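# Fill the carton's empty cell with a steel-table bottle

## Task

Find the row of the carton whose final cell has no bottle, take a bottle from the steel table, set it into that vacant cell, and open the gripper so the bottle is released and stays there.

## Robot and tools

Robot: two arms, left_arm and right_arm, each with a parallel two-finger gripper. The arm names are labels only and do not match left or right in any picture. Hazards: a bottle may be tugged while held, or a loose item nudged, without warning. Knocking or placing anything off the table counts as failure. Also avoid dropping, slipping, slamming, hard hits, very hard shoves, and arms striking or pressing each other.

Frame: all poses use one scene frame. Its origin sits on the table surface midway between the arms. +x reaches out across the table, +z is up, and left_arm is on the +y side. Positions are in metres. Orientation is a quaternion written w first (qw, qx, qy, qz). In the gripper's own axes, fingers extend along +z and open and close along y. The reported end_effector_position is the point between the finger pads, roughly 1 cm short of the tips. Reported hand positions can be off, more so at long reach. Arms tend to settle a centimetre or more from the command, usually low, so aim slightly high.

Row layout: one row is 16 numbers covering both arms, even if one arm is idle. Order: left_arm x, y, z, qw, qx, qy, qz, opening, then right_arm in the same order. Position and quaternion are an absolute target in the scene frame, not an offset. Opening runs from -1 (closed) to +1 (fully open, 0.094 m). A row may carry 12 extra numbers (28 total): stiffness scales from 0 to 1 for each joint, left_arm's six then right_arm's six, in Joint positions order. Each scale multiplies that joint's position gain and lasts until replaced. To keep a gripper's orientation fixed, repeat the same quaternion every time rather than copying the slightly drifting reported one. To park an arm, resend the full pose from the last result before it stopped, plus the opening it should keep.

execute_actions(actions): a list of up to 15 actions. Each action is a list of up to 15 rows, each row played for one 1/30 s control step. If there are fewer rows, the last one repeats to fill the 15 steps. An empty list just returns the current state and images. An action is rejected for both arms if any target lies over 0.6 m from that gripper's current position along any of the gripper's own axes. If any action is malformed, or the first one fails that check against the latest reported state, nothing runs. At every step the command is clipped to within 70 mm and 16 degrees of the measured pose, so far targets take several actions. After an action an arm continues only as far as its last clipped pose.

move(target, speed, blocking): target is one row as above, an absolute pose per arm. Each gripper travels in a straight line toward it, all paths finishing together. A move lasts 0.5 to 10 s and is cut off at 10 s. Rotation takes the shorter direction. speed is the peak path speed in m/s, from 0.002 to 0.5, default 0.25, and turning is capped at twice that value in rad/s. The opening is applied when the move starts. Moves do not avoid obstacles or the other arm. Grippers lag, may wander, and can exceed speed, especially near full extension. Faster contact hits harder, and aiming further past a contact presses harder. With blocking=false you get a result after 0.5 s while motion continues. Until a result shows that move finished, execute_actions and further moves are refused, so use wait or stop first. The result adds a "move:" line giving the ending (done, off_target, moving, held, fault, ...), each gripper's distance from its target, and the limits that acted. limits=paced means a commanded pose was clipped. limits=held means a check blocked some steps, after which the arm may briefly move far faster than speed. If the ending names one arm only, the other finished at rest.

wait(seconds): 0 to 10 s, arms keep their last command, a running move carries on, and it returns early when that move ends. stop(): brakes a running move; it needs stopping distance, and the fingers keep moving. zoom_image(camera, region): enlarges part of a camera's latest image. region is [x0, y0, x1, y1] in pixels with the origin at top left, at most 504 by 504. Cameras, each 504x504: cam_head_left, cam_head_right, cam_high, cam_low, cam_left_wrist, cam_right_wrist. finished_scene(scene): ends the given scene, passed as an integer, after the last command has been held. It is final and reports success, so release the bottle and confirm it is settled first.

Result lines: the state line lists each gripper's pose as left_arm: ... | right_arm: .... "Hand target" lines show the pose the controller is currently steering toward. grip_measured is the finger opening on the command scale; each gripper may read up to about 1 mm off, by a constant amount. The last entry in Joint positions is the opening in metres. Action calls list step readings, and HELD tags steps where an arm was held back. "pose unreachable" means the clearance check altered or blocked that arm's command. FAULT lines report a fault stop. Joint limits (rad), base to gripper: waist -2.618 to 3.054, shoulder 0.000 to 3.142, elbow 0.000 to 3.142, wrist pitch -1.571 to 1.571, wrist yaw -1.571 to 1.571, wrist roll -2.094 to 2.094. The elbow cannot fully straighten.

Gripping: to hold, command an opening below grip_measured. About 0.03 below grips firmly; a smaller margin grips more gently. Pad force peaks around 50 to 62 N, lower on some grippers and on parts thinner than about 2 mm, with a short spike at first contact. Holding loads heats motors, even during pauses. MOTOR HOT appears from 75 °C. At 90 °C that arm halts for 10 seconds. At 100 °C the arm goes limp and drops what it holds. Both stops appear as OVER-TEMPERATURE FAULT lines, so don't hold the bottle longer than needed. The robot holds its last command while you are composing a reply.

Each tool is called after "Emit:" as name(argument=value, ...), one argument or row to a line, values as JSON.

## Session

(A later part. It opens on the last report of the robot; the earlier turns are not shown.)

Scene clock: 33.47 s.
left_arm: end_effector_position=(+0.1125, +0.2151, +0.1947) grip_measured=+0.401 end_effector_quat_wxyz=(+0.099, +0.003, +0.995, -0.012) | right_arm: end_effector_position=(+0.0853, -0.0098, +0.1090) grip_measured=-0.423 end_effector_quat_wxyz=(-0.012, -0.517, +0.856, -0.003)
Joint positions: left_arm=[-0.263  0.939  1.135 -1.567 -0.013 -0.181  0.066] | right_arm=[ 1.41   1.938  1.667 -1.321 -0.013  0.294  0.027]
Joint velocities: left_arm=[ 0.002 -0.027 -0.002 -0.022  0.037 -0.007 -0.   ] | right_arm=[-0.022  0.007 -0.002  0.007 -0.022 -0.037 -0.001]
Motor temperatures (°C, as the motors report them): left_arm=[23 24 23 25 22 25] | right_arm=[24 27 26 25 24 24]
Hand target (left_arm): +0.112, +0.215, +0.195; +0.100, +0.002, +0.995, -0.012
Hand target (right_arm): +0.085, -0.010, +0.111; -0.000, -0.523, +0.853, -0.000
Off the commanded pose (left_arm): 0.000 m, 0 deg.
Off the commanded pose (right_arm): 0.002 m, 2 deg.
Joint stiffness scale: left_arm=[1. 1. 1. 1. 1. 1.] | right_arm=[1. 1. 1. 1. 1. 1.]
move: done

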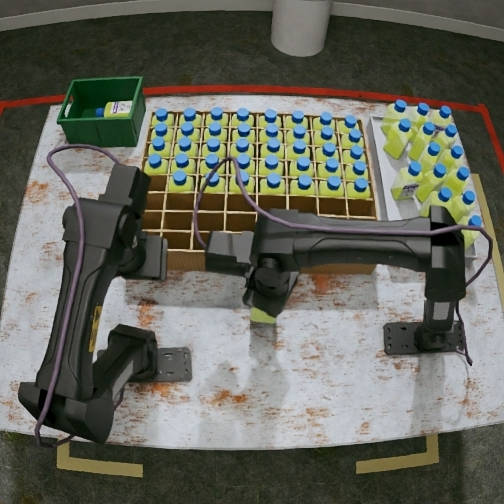

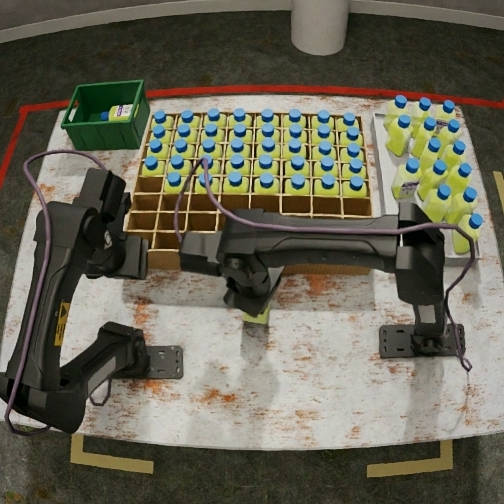

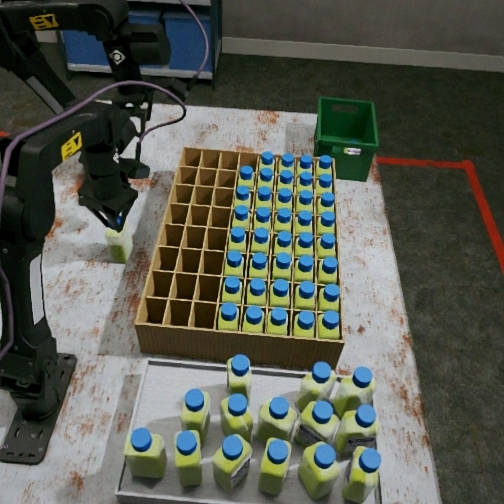

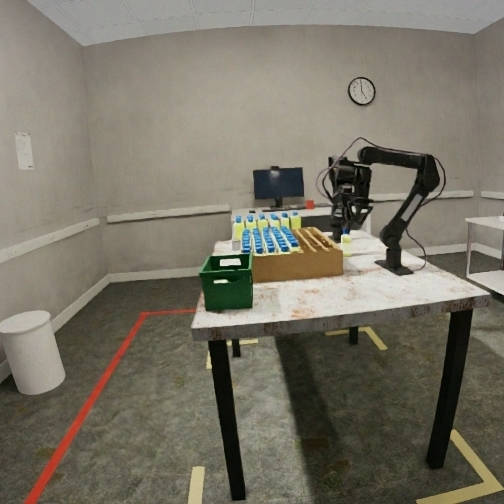

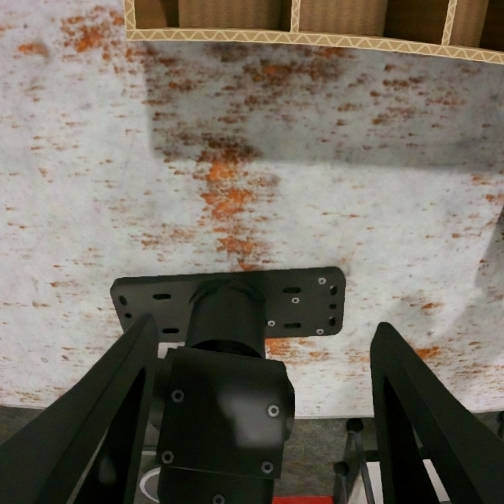

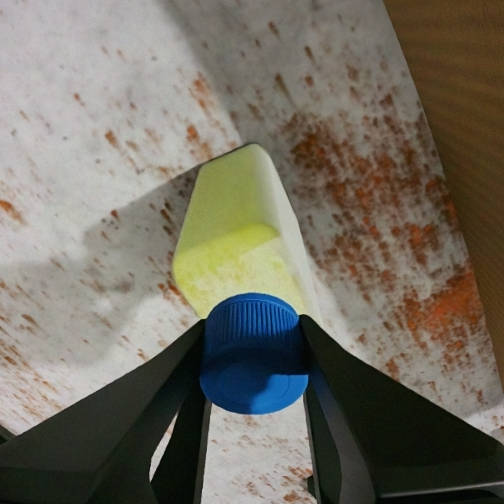

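Emit:
move(
  target=[0.1125, 0.2152, 0.1947, 0.100, 0.002, 0.995, -0.012, 0.4, 0.085, -0.01, 0.113, 0, -0.5225, 0.8526, 0, 0.3],
  speed=0.05,
)

Emit:
move(
  target=[0.1125, 0.2152, 0.1947, 0.100, 0.002, 0.995, -0.012, 0.4, 0.085, -0.01, 0.165, 0, -0.5225, 0.8526, 0, 0.3],
  speed=0.15,
)

Emit:
move(
  target=[0.1125, 0.2152, 0.1947, 0.100, 0.002, 0.995, -0.012, 0.4, 0.10, -0.25, 0.18, 0, -0.5225, 0.8526, 0, 0.3],
  speed=0.3,
)

Scene clock: 34.90 s.
left_arm: end_effector_position=(+0.1125, +0.2151, +0.1947) grip_measured=+0.401 end_effector_quat_wxyz=(+0.099, +0.003, +0.995, -0.012) | right_arm: end_effector_position=(+0.0854, -0.0098, +0.1090) grip_measured=+0.299 end_effector_quat_wxyz=(-0.012, -0.517, +0.856, -0.003)
Joint positions: left_arm=[-0.263  0.939  1.135 -1.567 -0.013 -0.181  0.066] | right_arm=[ 1.41   1.938  1.667 -1.321 -0.013  0.293  0.061]
Joint velocities: left_arm=[-0.007  0.002  0.002 -0.007  0.007 -0.022 -0.001] | right_arm=[-0.002 -0.002 -0.032 -0.051  0.037 -0.007  0.001]
Motor temperatures (°C, as the motors report them): left_arm=[23 24 23 25 22 25] | right_arm=[24 27 26 25 24 24]
Hand target (left_arm): +0.112, +0.215, +0.195; +0.100, +0.002, +0.995, -0.012
Hand target (right_arm): +0.085, -0.010, +0.113; -0.000, -0.523, +0.853, -0.000
Off the commanded pose (left_arm): 0.000 m, 0 deg.
Off the commanded pose (right_arm): 0.004 m, 2 deg.
Joint stiffness scale: left_arm=[1. 1. 1. 1. 1. 1.] | right_arm=[1. 1. 1. 1. 1. 1.]
move: done

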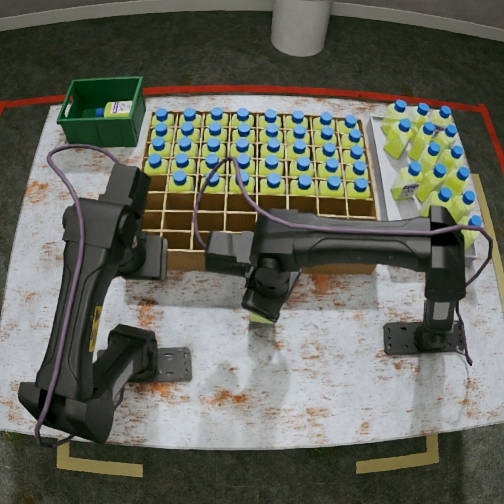

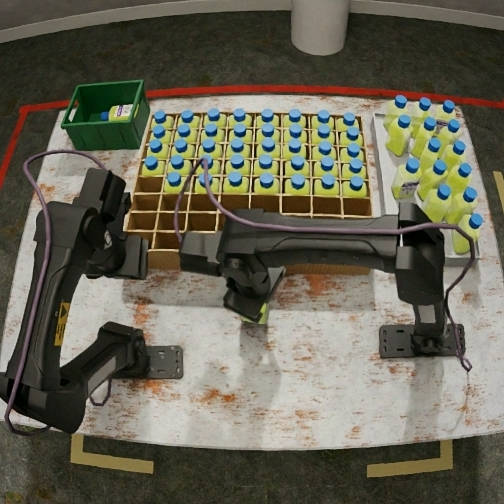

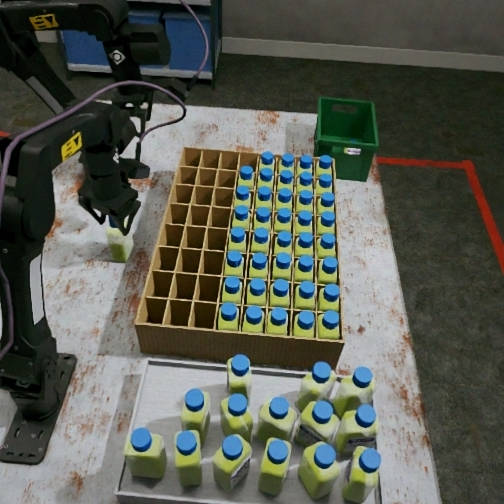

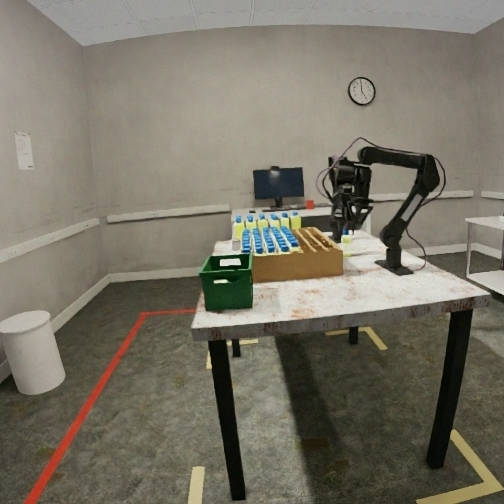

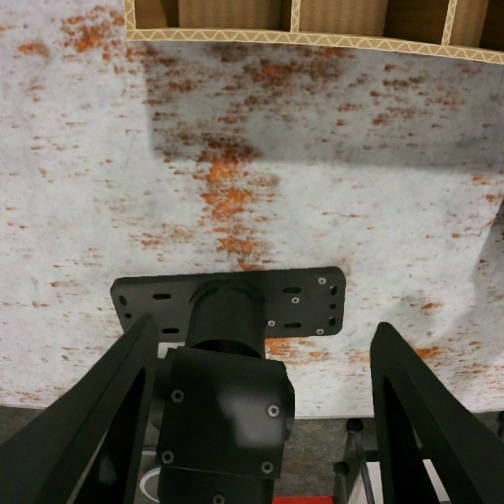

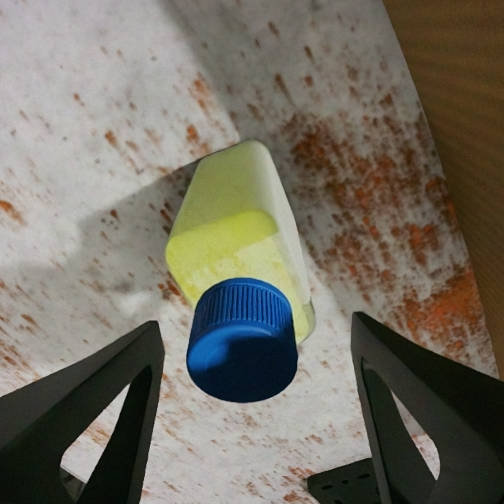

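Scene clock: 35.93 s.
left_arm: end_effector_position=(+0.1125, +0.2151, +0.1947) grip_measured=+0.401 end_effector_quat_wxyz=(+0.099, +0.003, +0.995, -0.012) | right_arm: end_effector_position=(+0.0849, -0.0125, +0.1550) grip_measured=+0.299 end_effector_quat_wxyz=(-0.012, -0.517, +0.856, -0.003)
Joint positions: left_arm=[-0.263  0.939  1.135 -1.567 -0.013 -0.181  0.066] | right_arm=[ 1.41   1.938  1.85  -1.504 -0.013  0.293  0.061]
Joint velocities: left_arm=[-0.017 -0.002  0.002  0.022  0.022  0.037  0.001] | right_arm=[ 0.002  0.012 -0.012 -0.022  0.022 -0.066  0.   ]
Motor temperatures (°C, as the motors report them): left_arm=[23 24 23 25 22 25] | right_arm=[24 27 26 25 24 24]
Hand target (left_arm): +0.112, +0.215, +0.195; +0.100, +0.002, +0.995, -0.012
Hand target (right_arm): +0.085, -0.011, +0.165; +0.000, -0.523, +0.853, +0.000
Off the commanded pose (left_arm): 0.000 m, 0 deg.
Off the commanded pose (right_arm): 0.010 m, 2 deg.
Joint stiffness scale: left_arm=[1. 1. 1. 1. 1. 1.] | right_arm=[1. 1. 1. 1. 1. 1.]
move: done

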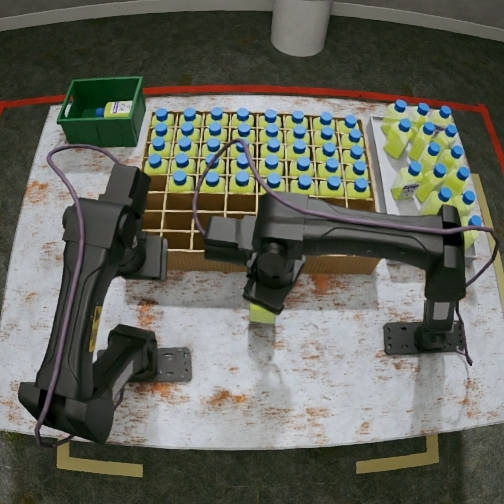

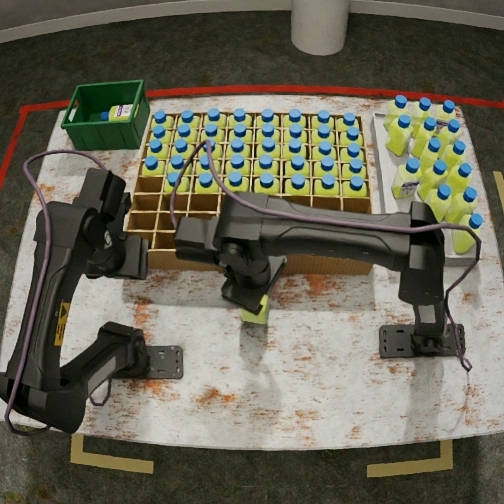

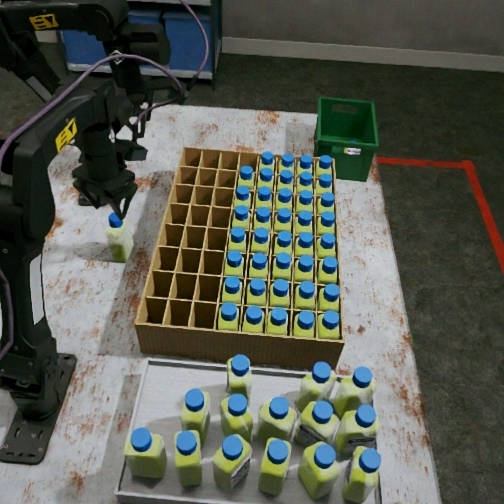

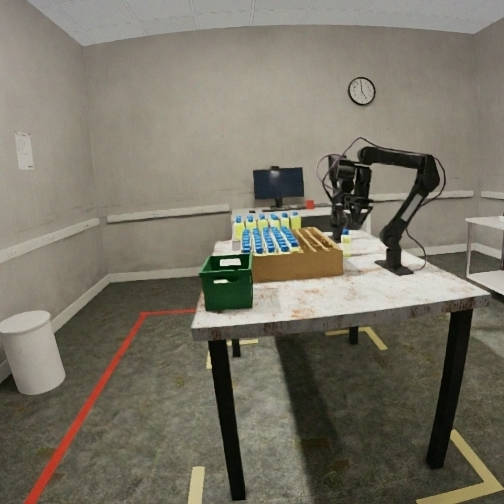

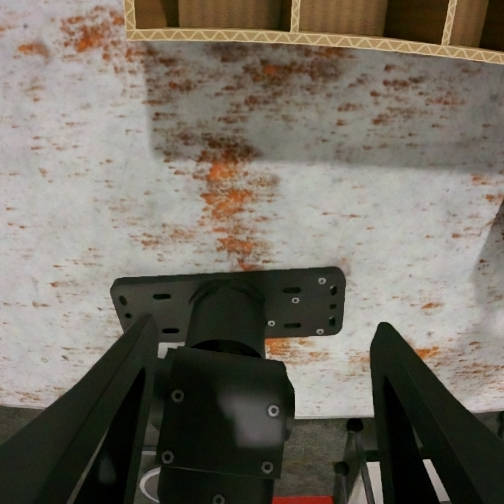

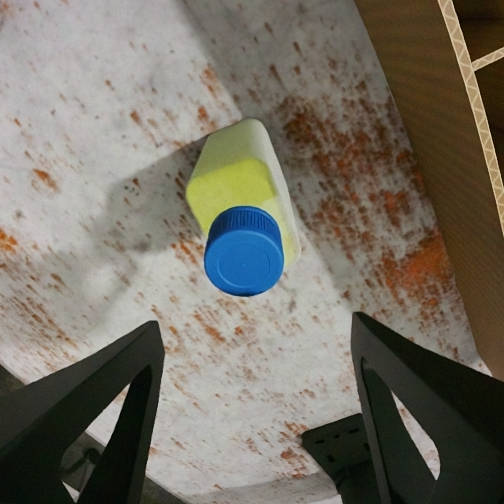

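Scene clock: 37.47 s.
left_arm: end_effector_position=(+0.1125, +0.2151, +0.1947) grip_measured=+0.401 end_effector_quat_wxyz=(+0.099, +0.003, +0.995, -0.012) | right_arm: end_effector_position=(+0.1026, -0.2437, +0.1806) grip_measured=+0.299 end_effector_quat_wxyz=(+0.053, -0.522, +0.851, +0.021)
Joint positions: left_arm=[-0.263  0.939  1.135 -1.567 -0.013 -0.181  0.066] | right_arm=[ 1.004  1.017  1.117 -1.557  0.005 -0.127  0.061]
Joint velocities: left_arm=[-0.007  0.007 -0.002  0.007 -0.007 -0.022  0.   ] | right_arm=[-0.002  0.007  0.007 -0.022 -0.037 -0.007  0.001]
Motor temperatures (°C, as the motors report them): left_arm=[23 24 23 25 22 25] | right_arm=[24 27 26 25 24 24]
Hand target (left_arm): +0.112, +0.215, +0.195; +0.100, +0.002, +0.995, -0.012
Hand target (right_arm): +0.101, -0.250, +0.178; +0.052, -0.522, +0.851, +0.018
Off the commanded pose (left_arm): 0.000 m, 0 deg.
Off the commanded pose (right_arm): 0.007 m, 7 deg.
Joint stiffness scale: left_arm=[1. 1. 1. 1. 1. 1.] | right_arm=[1. 1. 1. 1. 1. 1.]
joint sent to its limit (right arm) — the command would take joint 4 (wrist pitch) past its lower limit, so that joint was sent only as far as its limit.
move: off_target (right_arm)

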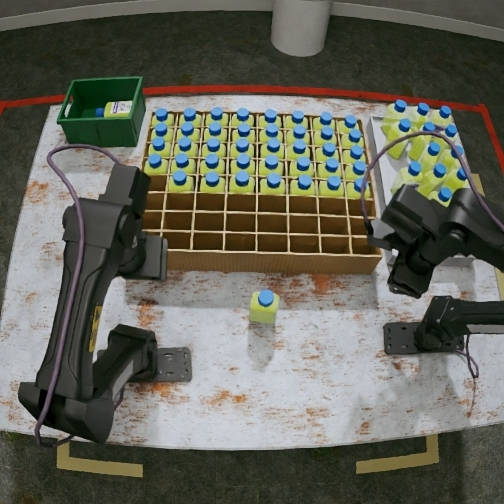

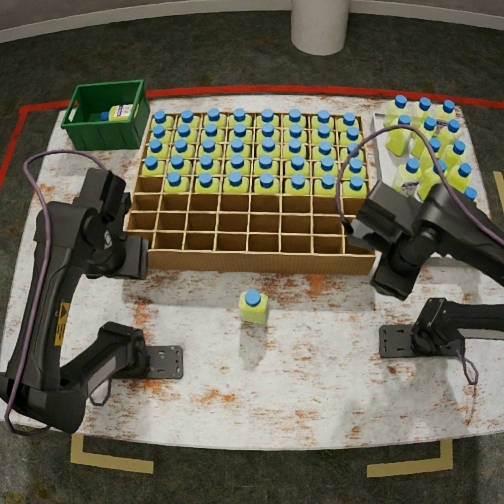

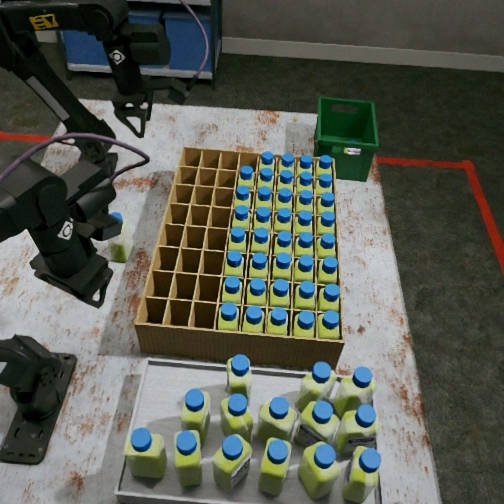

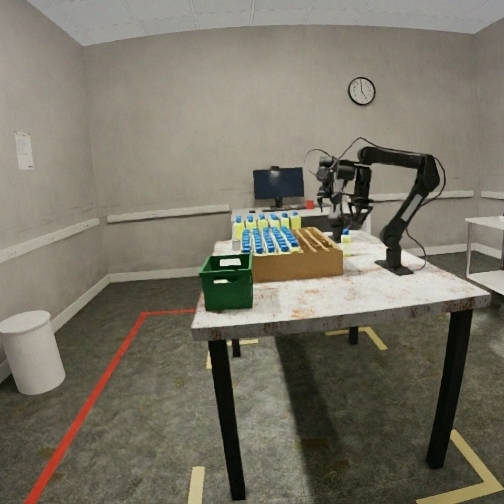

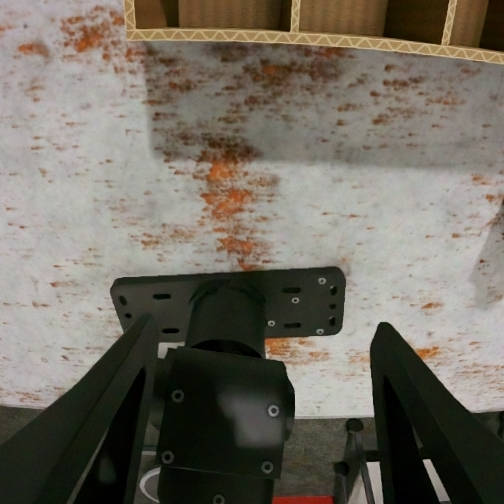

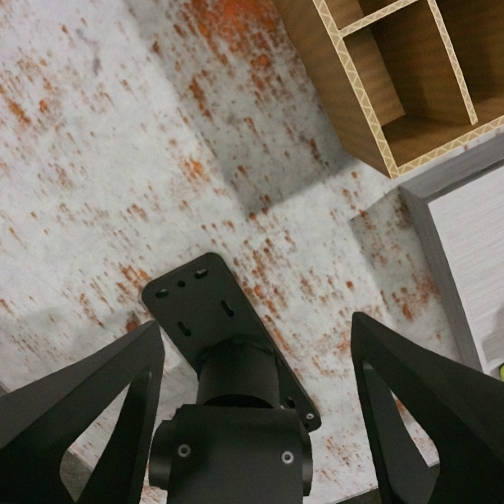

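Emit:
move(
  target=[0.085, -0.006, 0.158, 0, 0, 1, 0, 0.4, 0.1026, -0.2437, 0.1806, 0.053, -0.522, 0.851, 0.021, 0.3],
  speed=0.3,
)

Scene clock: 39.50 s.
left_arm: end_effector_position=(+0.0900, -0.0042, +0.1558) grip_measured=+0.401 end_effector_quat_wxyz=(-0.005, +0.001, +1.000, -0.007) | right_arm: end_effector_position=(+0.1026, -0.2438, +0.1806) grip_measured=+0.299 end_effector_quat_wxyz=(+0.053, -0.523, +0.850, +0.021)
Joint positions: left_arm=[-1.188  1.557  1.403 -1.408  0.015 -1.111  0.066] | right_arm=[ 1.004  1.017  1.117 -1.557  0.005 -0.13   0.061]
Joint velocities: left_arm=[-0.017 -0.007 -0.002  0.007 -0.007 -0.081 -0.   ] | right_arm=[-0.012 -0.002  0.022  0.022 -0.11  -0.037  0.001]
Motor temperatures (°C, as the motors report them): left_arm=[23 24 23 25 22 25] | right_arm=[24 27 26 25 24 24]
Hand target (left_arm): +0.089, -0.008, +0.160; -0.004, +0.001, +1.000, -0.012
Hand target (right_arm): +0.103, -0.244, +0.181; +0.053, -0.522, +0.851, +0.021
Off the commanded pose (left_arm): 0.006 m, 1 deg.
Off the commanded pose (right_arm): 0.000 m, 0 deg.
Joint stiffness scale: left_arm=[1. 1. 1. 1. 1. 1.] | right_arm=[1. 1. 1. 1. 1. 1.]
move: done

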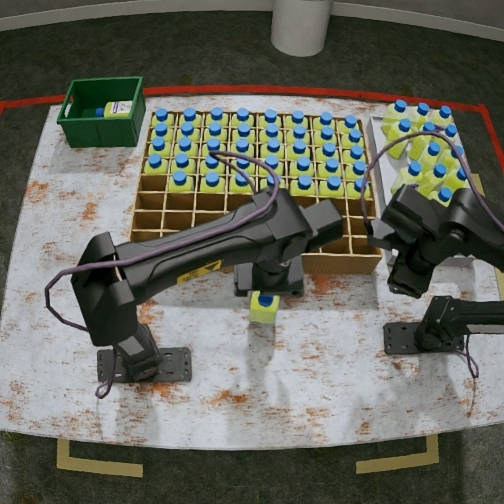

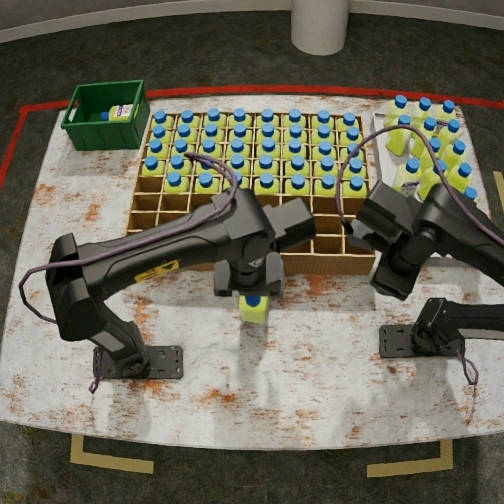

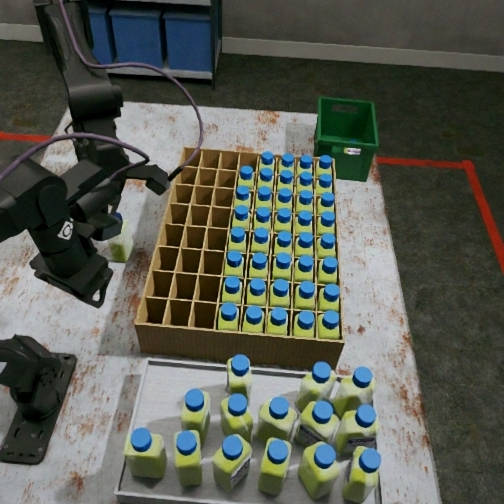

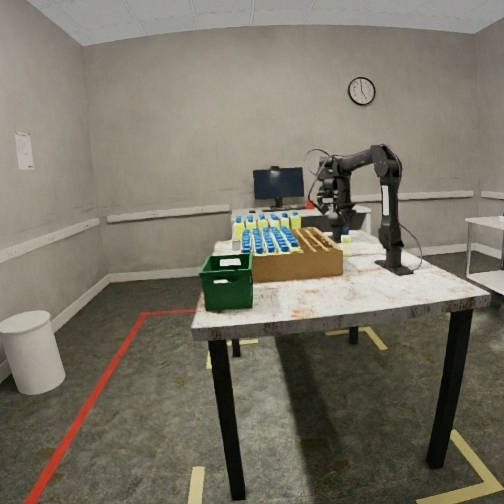

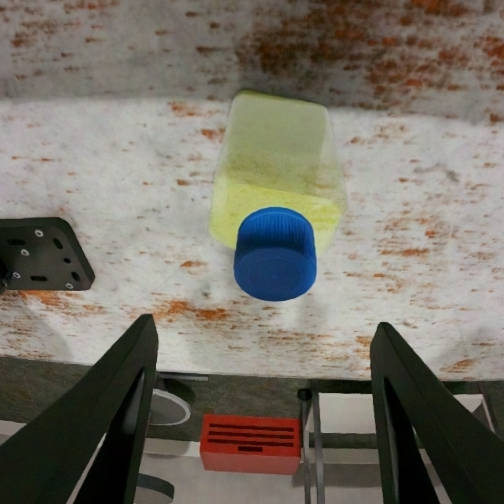

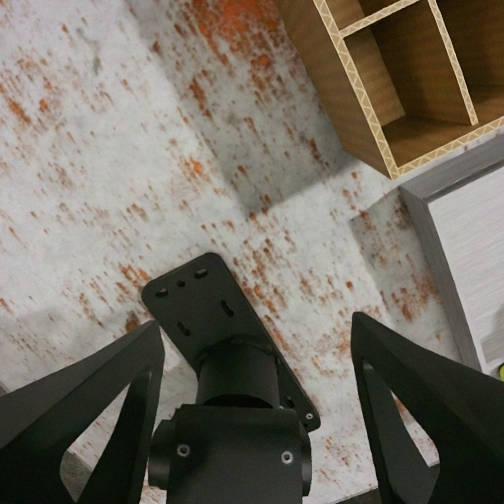

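Emit:
move(
  target=[0.078, -0.008, 0.132, 0, 0, 1, 0, 0.4, 0.1026, -0.2437, 0.1806, 0.053, -0.522, 0.851, 0.021, 0.3],
  speed=0.08,
)

Scene clock: 41.13 s.
left_arm: end_effector_position=(+0.0797, -0.0105, +0.1362) grip_measured=+0.401 end_effector_quat_wxyz=(-0.004, -0.001, +1.000, -0.008) | right_arm: end_effector_position=(+0.1026, -0.2438, +0.1806) grip_measured=+0.299 end_effector_quat_wxyz=(+0.053, -0.523, +0.850, +0.021)
Joint positions: left_arm=[-1.233  1.557  1.325 -1.328  0.014 -1.161  0.066] | right_arm=[ 1.004  1.017  1.117 -1.557  0.005 -0.13   0.061]
Joint velocities: left_arm=[-0.007 -0.022 -0.017  0.007 -0.037  0.051 -0.001] | right_arm=[ 0.007  0.017 -0.007  0.022 -0.081  0.066 -0.   ]
Motor temperatures (°C, as the motors report them): left_arm=[23 24 24 25 22 25] | right_arm=[24 27 26 25 24 24]
Hand target (left_arm): +0.078, -0.009, +0.132; -0.001, +0.000, +1.000, -0.001
Hand target (right_arm): +0.103, -0.244, +0.181; +0.053, -0.522, +0.851, +0.021
Off the commanded pose (left_arm): 0.005 m, 1 deg.
Off the commanded pose (right_arm): 0.000 m, 0 deg.
Joint stiffness scale: left_arm=[1. 1. 1. 1. 1. 1.] | right_arm=[1. 1. 1. 1. 1. 1.]
move: done

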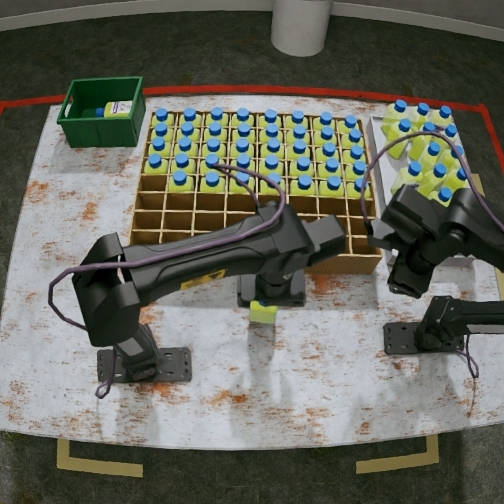

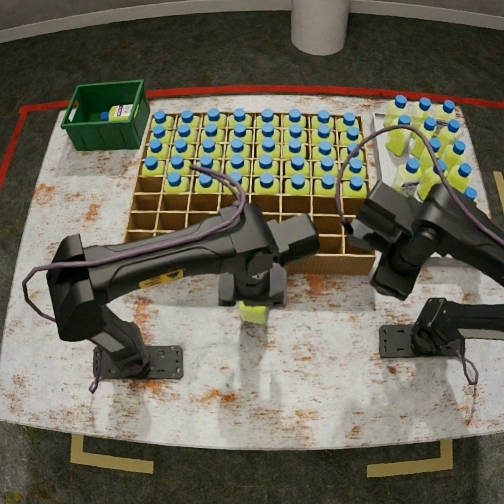

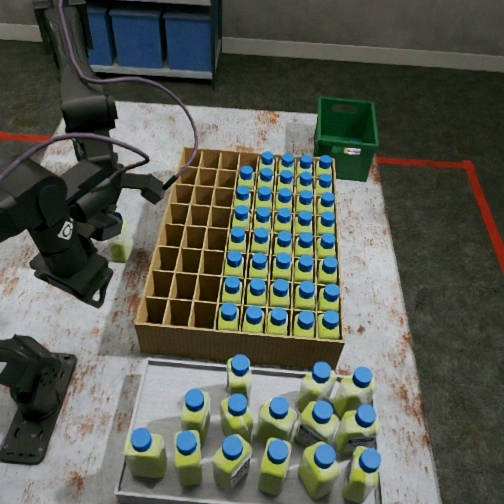

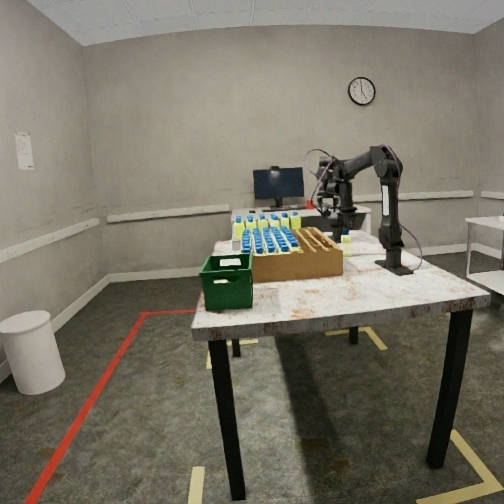

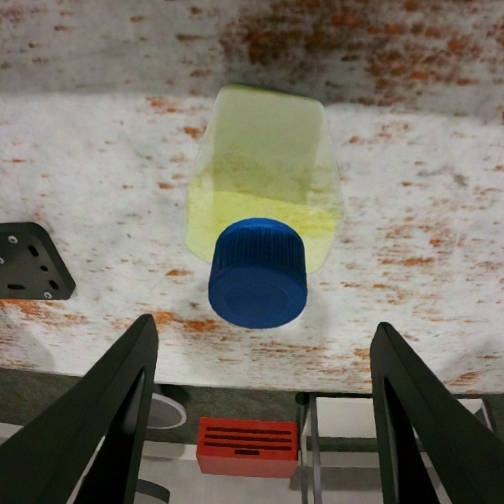

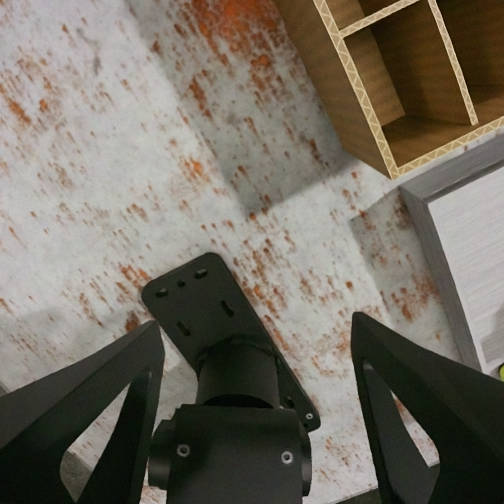

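Emit:
move(
  target=[0.079, -0.005, 0.106, 0, 0, 1, 0, 0.4, 0.1026, -0.2437, 0.1806, 0.053, -0.522, 0.851, 0.021, 0.3],
  speed=0.06,
)

Scene clock: 42.70 s.
left_arm: end_effector_position=(+0.0792, -0.0086, +0.1095) grip_measured=+0.401 end_effector_quat_wxyz=(-0.004, -0.002, +1.000, -0.006) | right_arm: end_effector_position=(+0.1026, -0.2438, +0.1806) grip_measured=+0.299 end_effector_quat_wxyz=(+0.053, -0.523, +0.850, +0.021)
Joint positions: left_arm=[-1.233  1.557  1.219 -1.225  0.013 -1.162  0.066] | right_arm=[ 1.004  1.017  1.117 -1.557  0.005 -0.13   0.061]
Joint velocities: left_arm=[-0.012  0.007  0.017  0.007 -0.022  0.037 -0.   ] | right_arm=[ 0.012  0.007  0.012 -0.022  0.037  0.022 -0.001]
Motor temperatures (°C, as the motors report them): left_arm=[23 24 23 25 22 25] | right_arm=[24 26 26 25 24 24]
Hand target (left_arm): +0.079, -0.006, +0.106; -0.000, +0.000, +1.000, -0.000
Hand target (right_arm): +0.103, -0.244, +0.181; +0.053, -0.522, +0.851, +0.021
Off the commanded pose (left_arm): 0.005 m, 1 deg.
Off the commanded pose (right_arm): 0.000 m, 0 deg.
Joint stiffness scale: left_arm=[1. 1. 1. 1. 1. 1.] | right_arm=[1. 1. 1. 1. 1. 1.]
move: done

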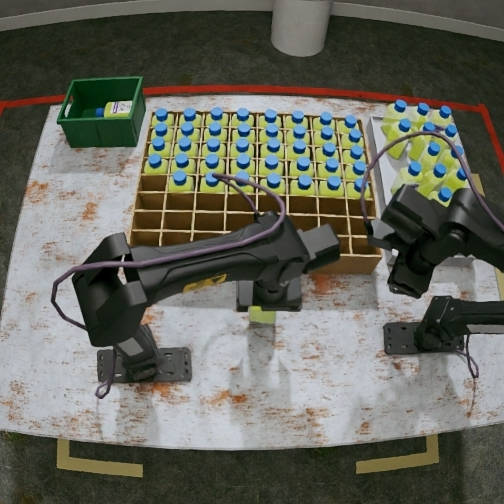

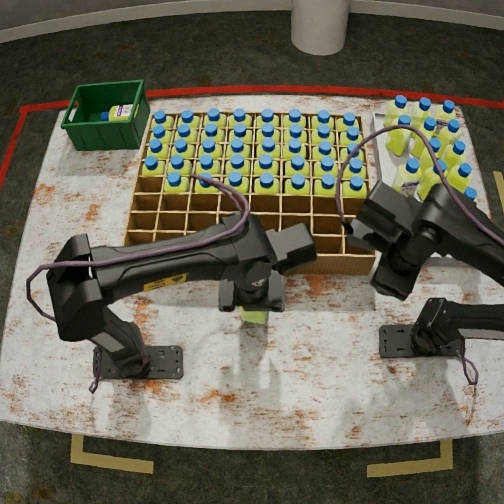

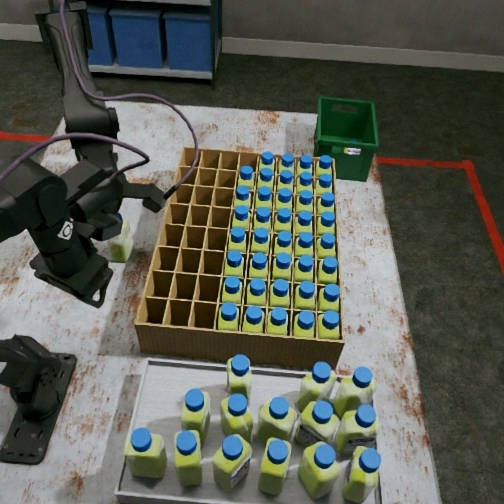

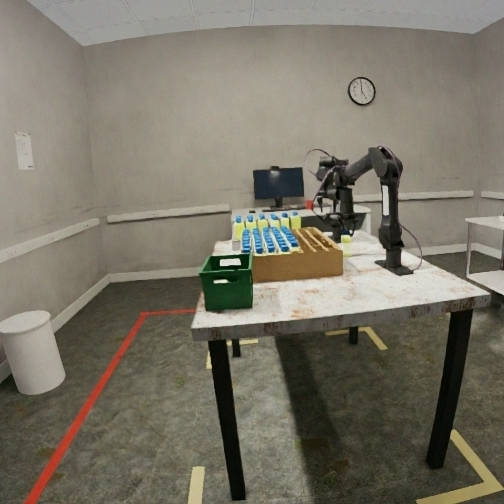

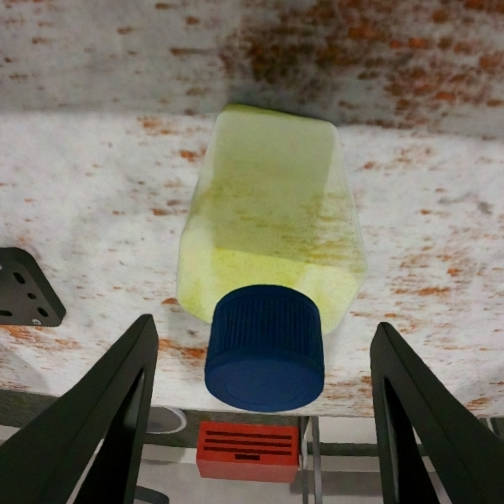

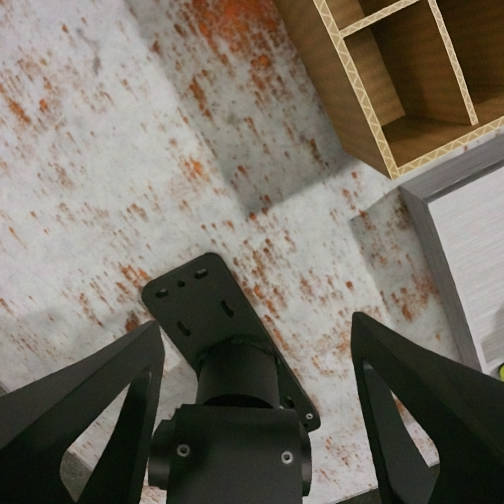

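Emit:
move(
  target=[0.0792, -0.0086, 0.1075, 0, 0, 1, 0, -0.5, 0.1026, -0.2437, 0.1806, 0.053, -0.522, 0.851, 0.021, 0.3],
  speed=0.05,
)

Scene clock: 44.07 s.
left_arm: end_effector_position=(+0.0795, -0.0100, +0.1110) grip_measured=-0.460 end_effector_quat_wxyz=(-0.003, -0.002, +1.000, -0.010) | right_arm: end_effector_position=(+0.1026, -0.2438, +0.1806) grip_measured=+0.299 end_effector_quat_wxyz=(+0.053, -0.523, +0.850, +0.021)
Joint positions: left_arm=[-1.233  1.554  1.222 -1.223  0.014 -1.162  0.025] | right_arm=[ 1.004  1.017  1.117 -1.557  0.005 -0.13   0.061]
Joint velocities: left_arm=[ 0.002  0.012 -0.007 -0.051 -0.007 -0.007 -0.001] | right_arm=[-0.012 -0.002 -0.017  0.007 -0.037  0.007 -0.   ]
Motor temperatures (°C, as the motors report them): left_arm=[23 24 23 25 22 25] | right_arm=[24 26 26 25 24 24]
Hand target (left_arm): +0.079, -0.009, +0.108; -0.000, +0.000, +1.000, -0.000
Hand target (right_arm): +0.103, -0.244, +0.181; +0.053, -0.522, +0.851, +0.021
Off the commanded pose (left_arm): 0.004 m, 1 deg.
Off the commanded pose (right_arm): 0.000 m, 0 deg.
Joint stiffness scale: left_arm=[1. 1. 1. 1. 1. 1.] | right_arm=[1. 1. 1. 1. 1. 1.]
move: done

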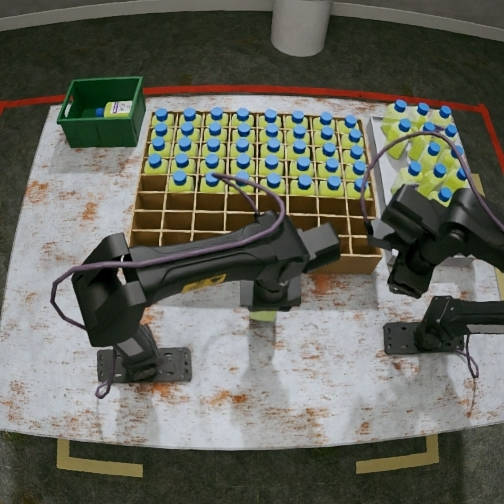

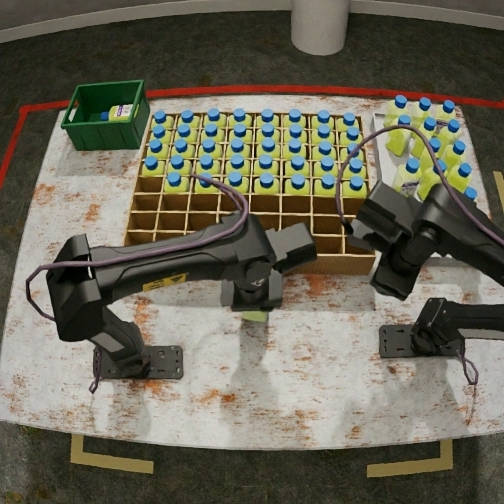

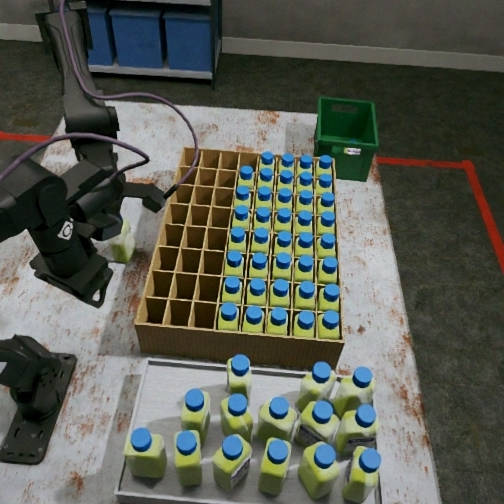

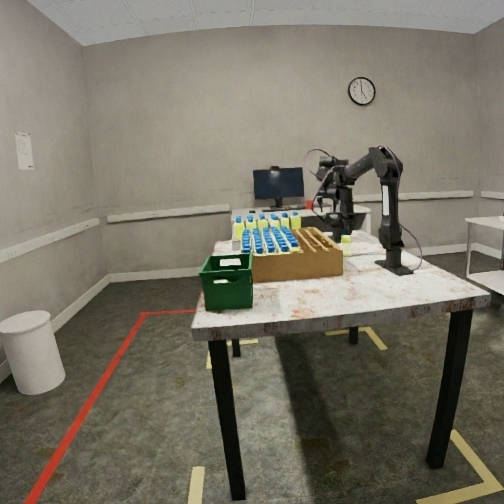

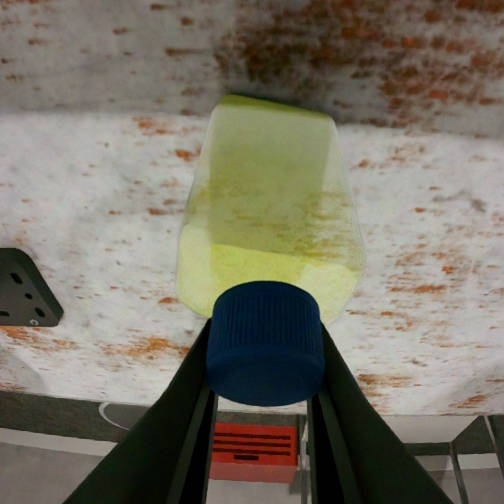

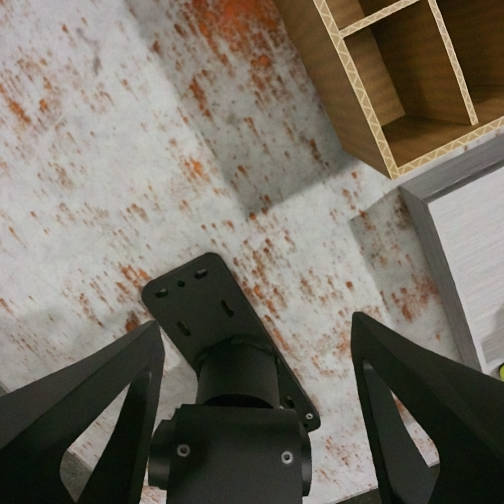

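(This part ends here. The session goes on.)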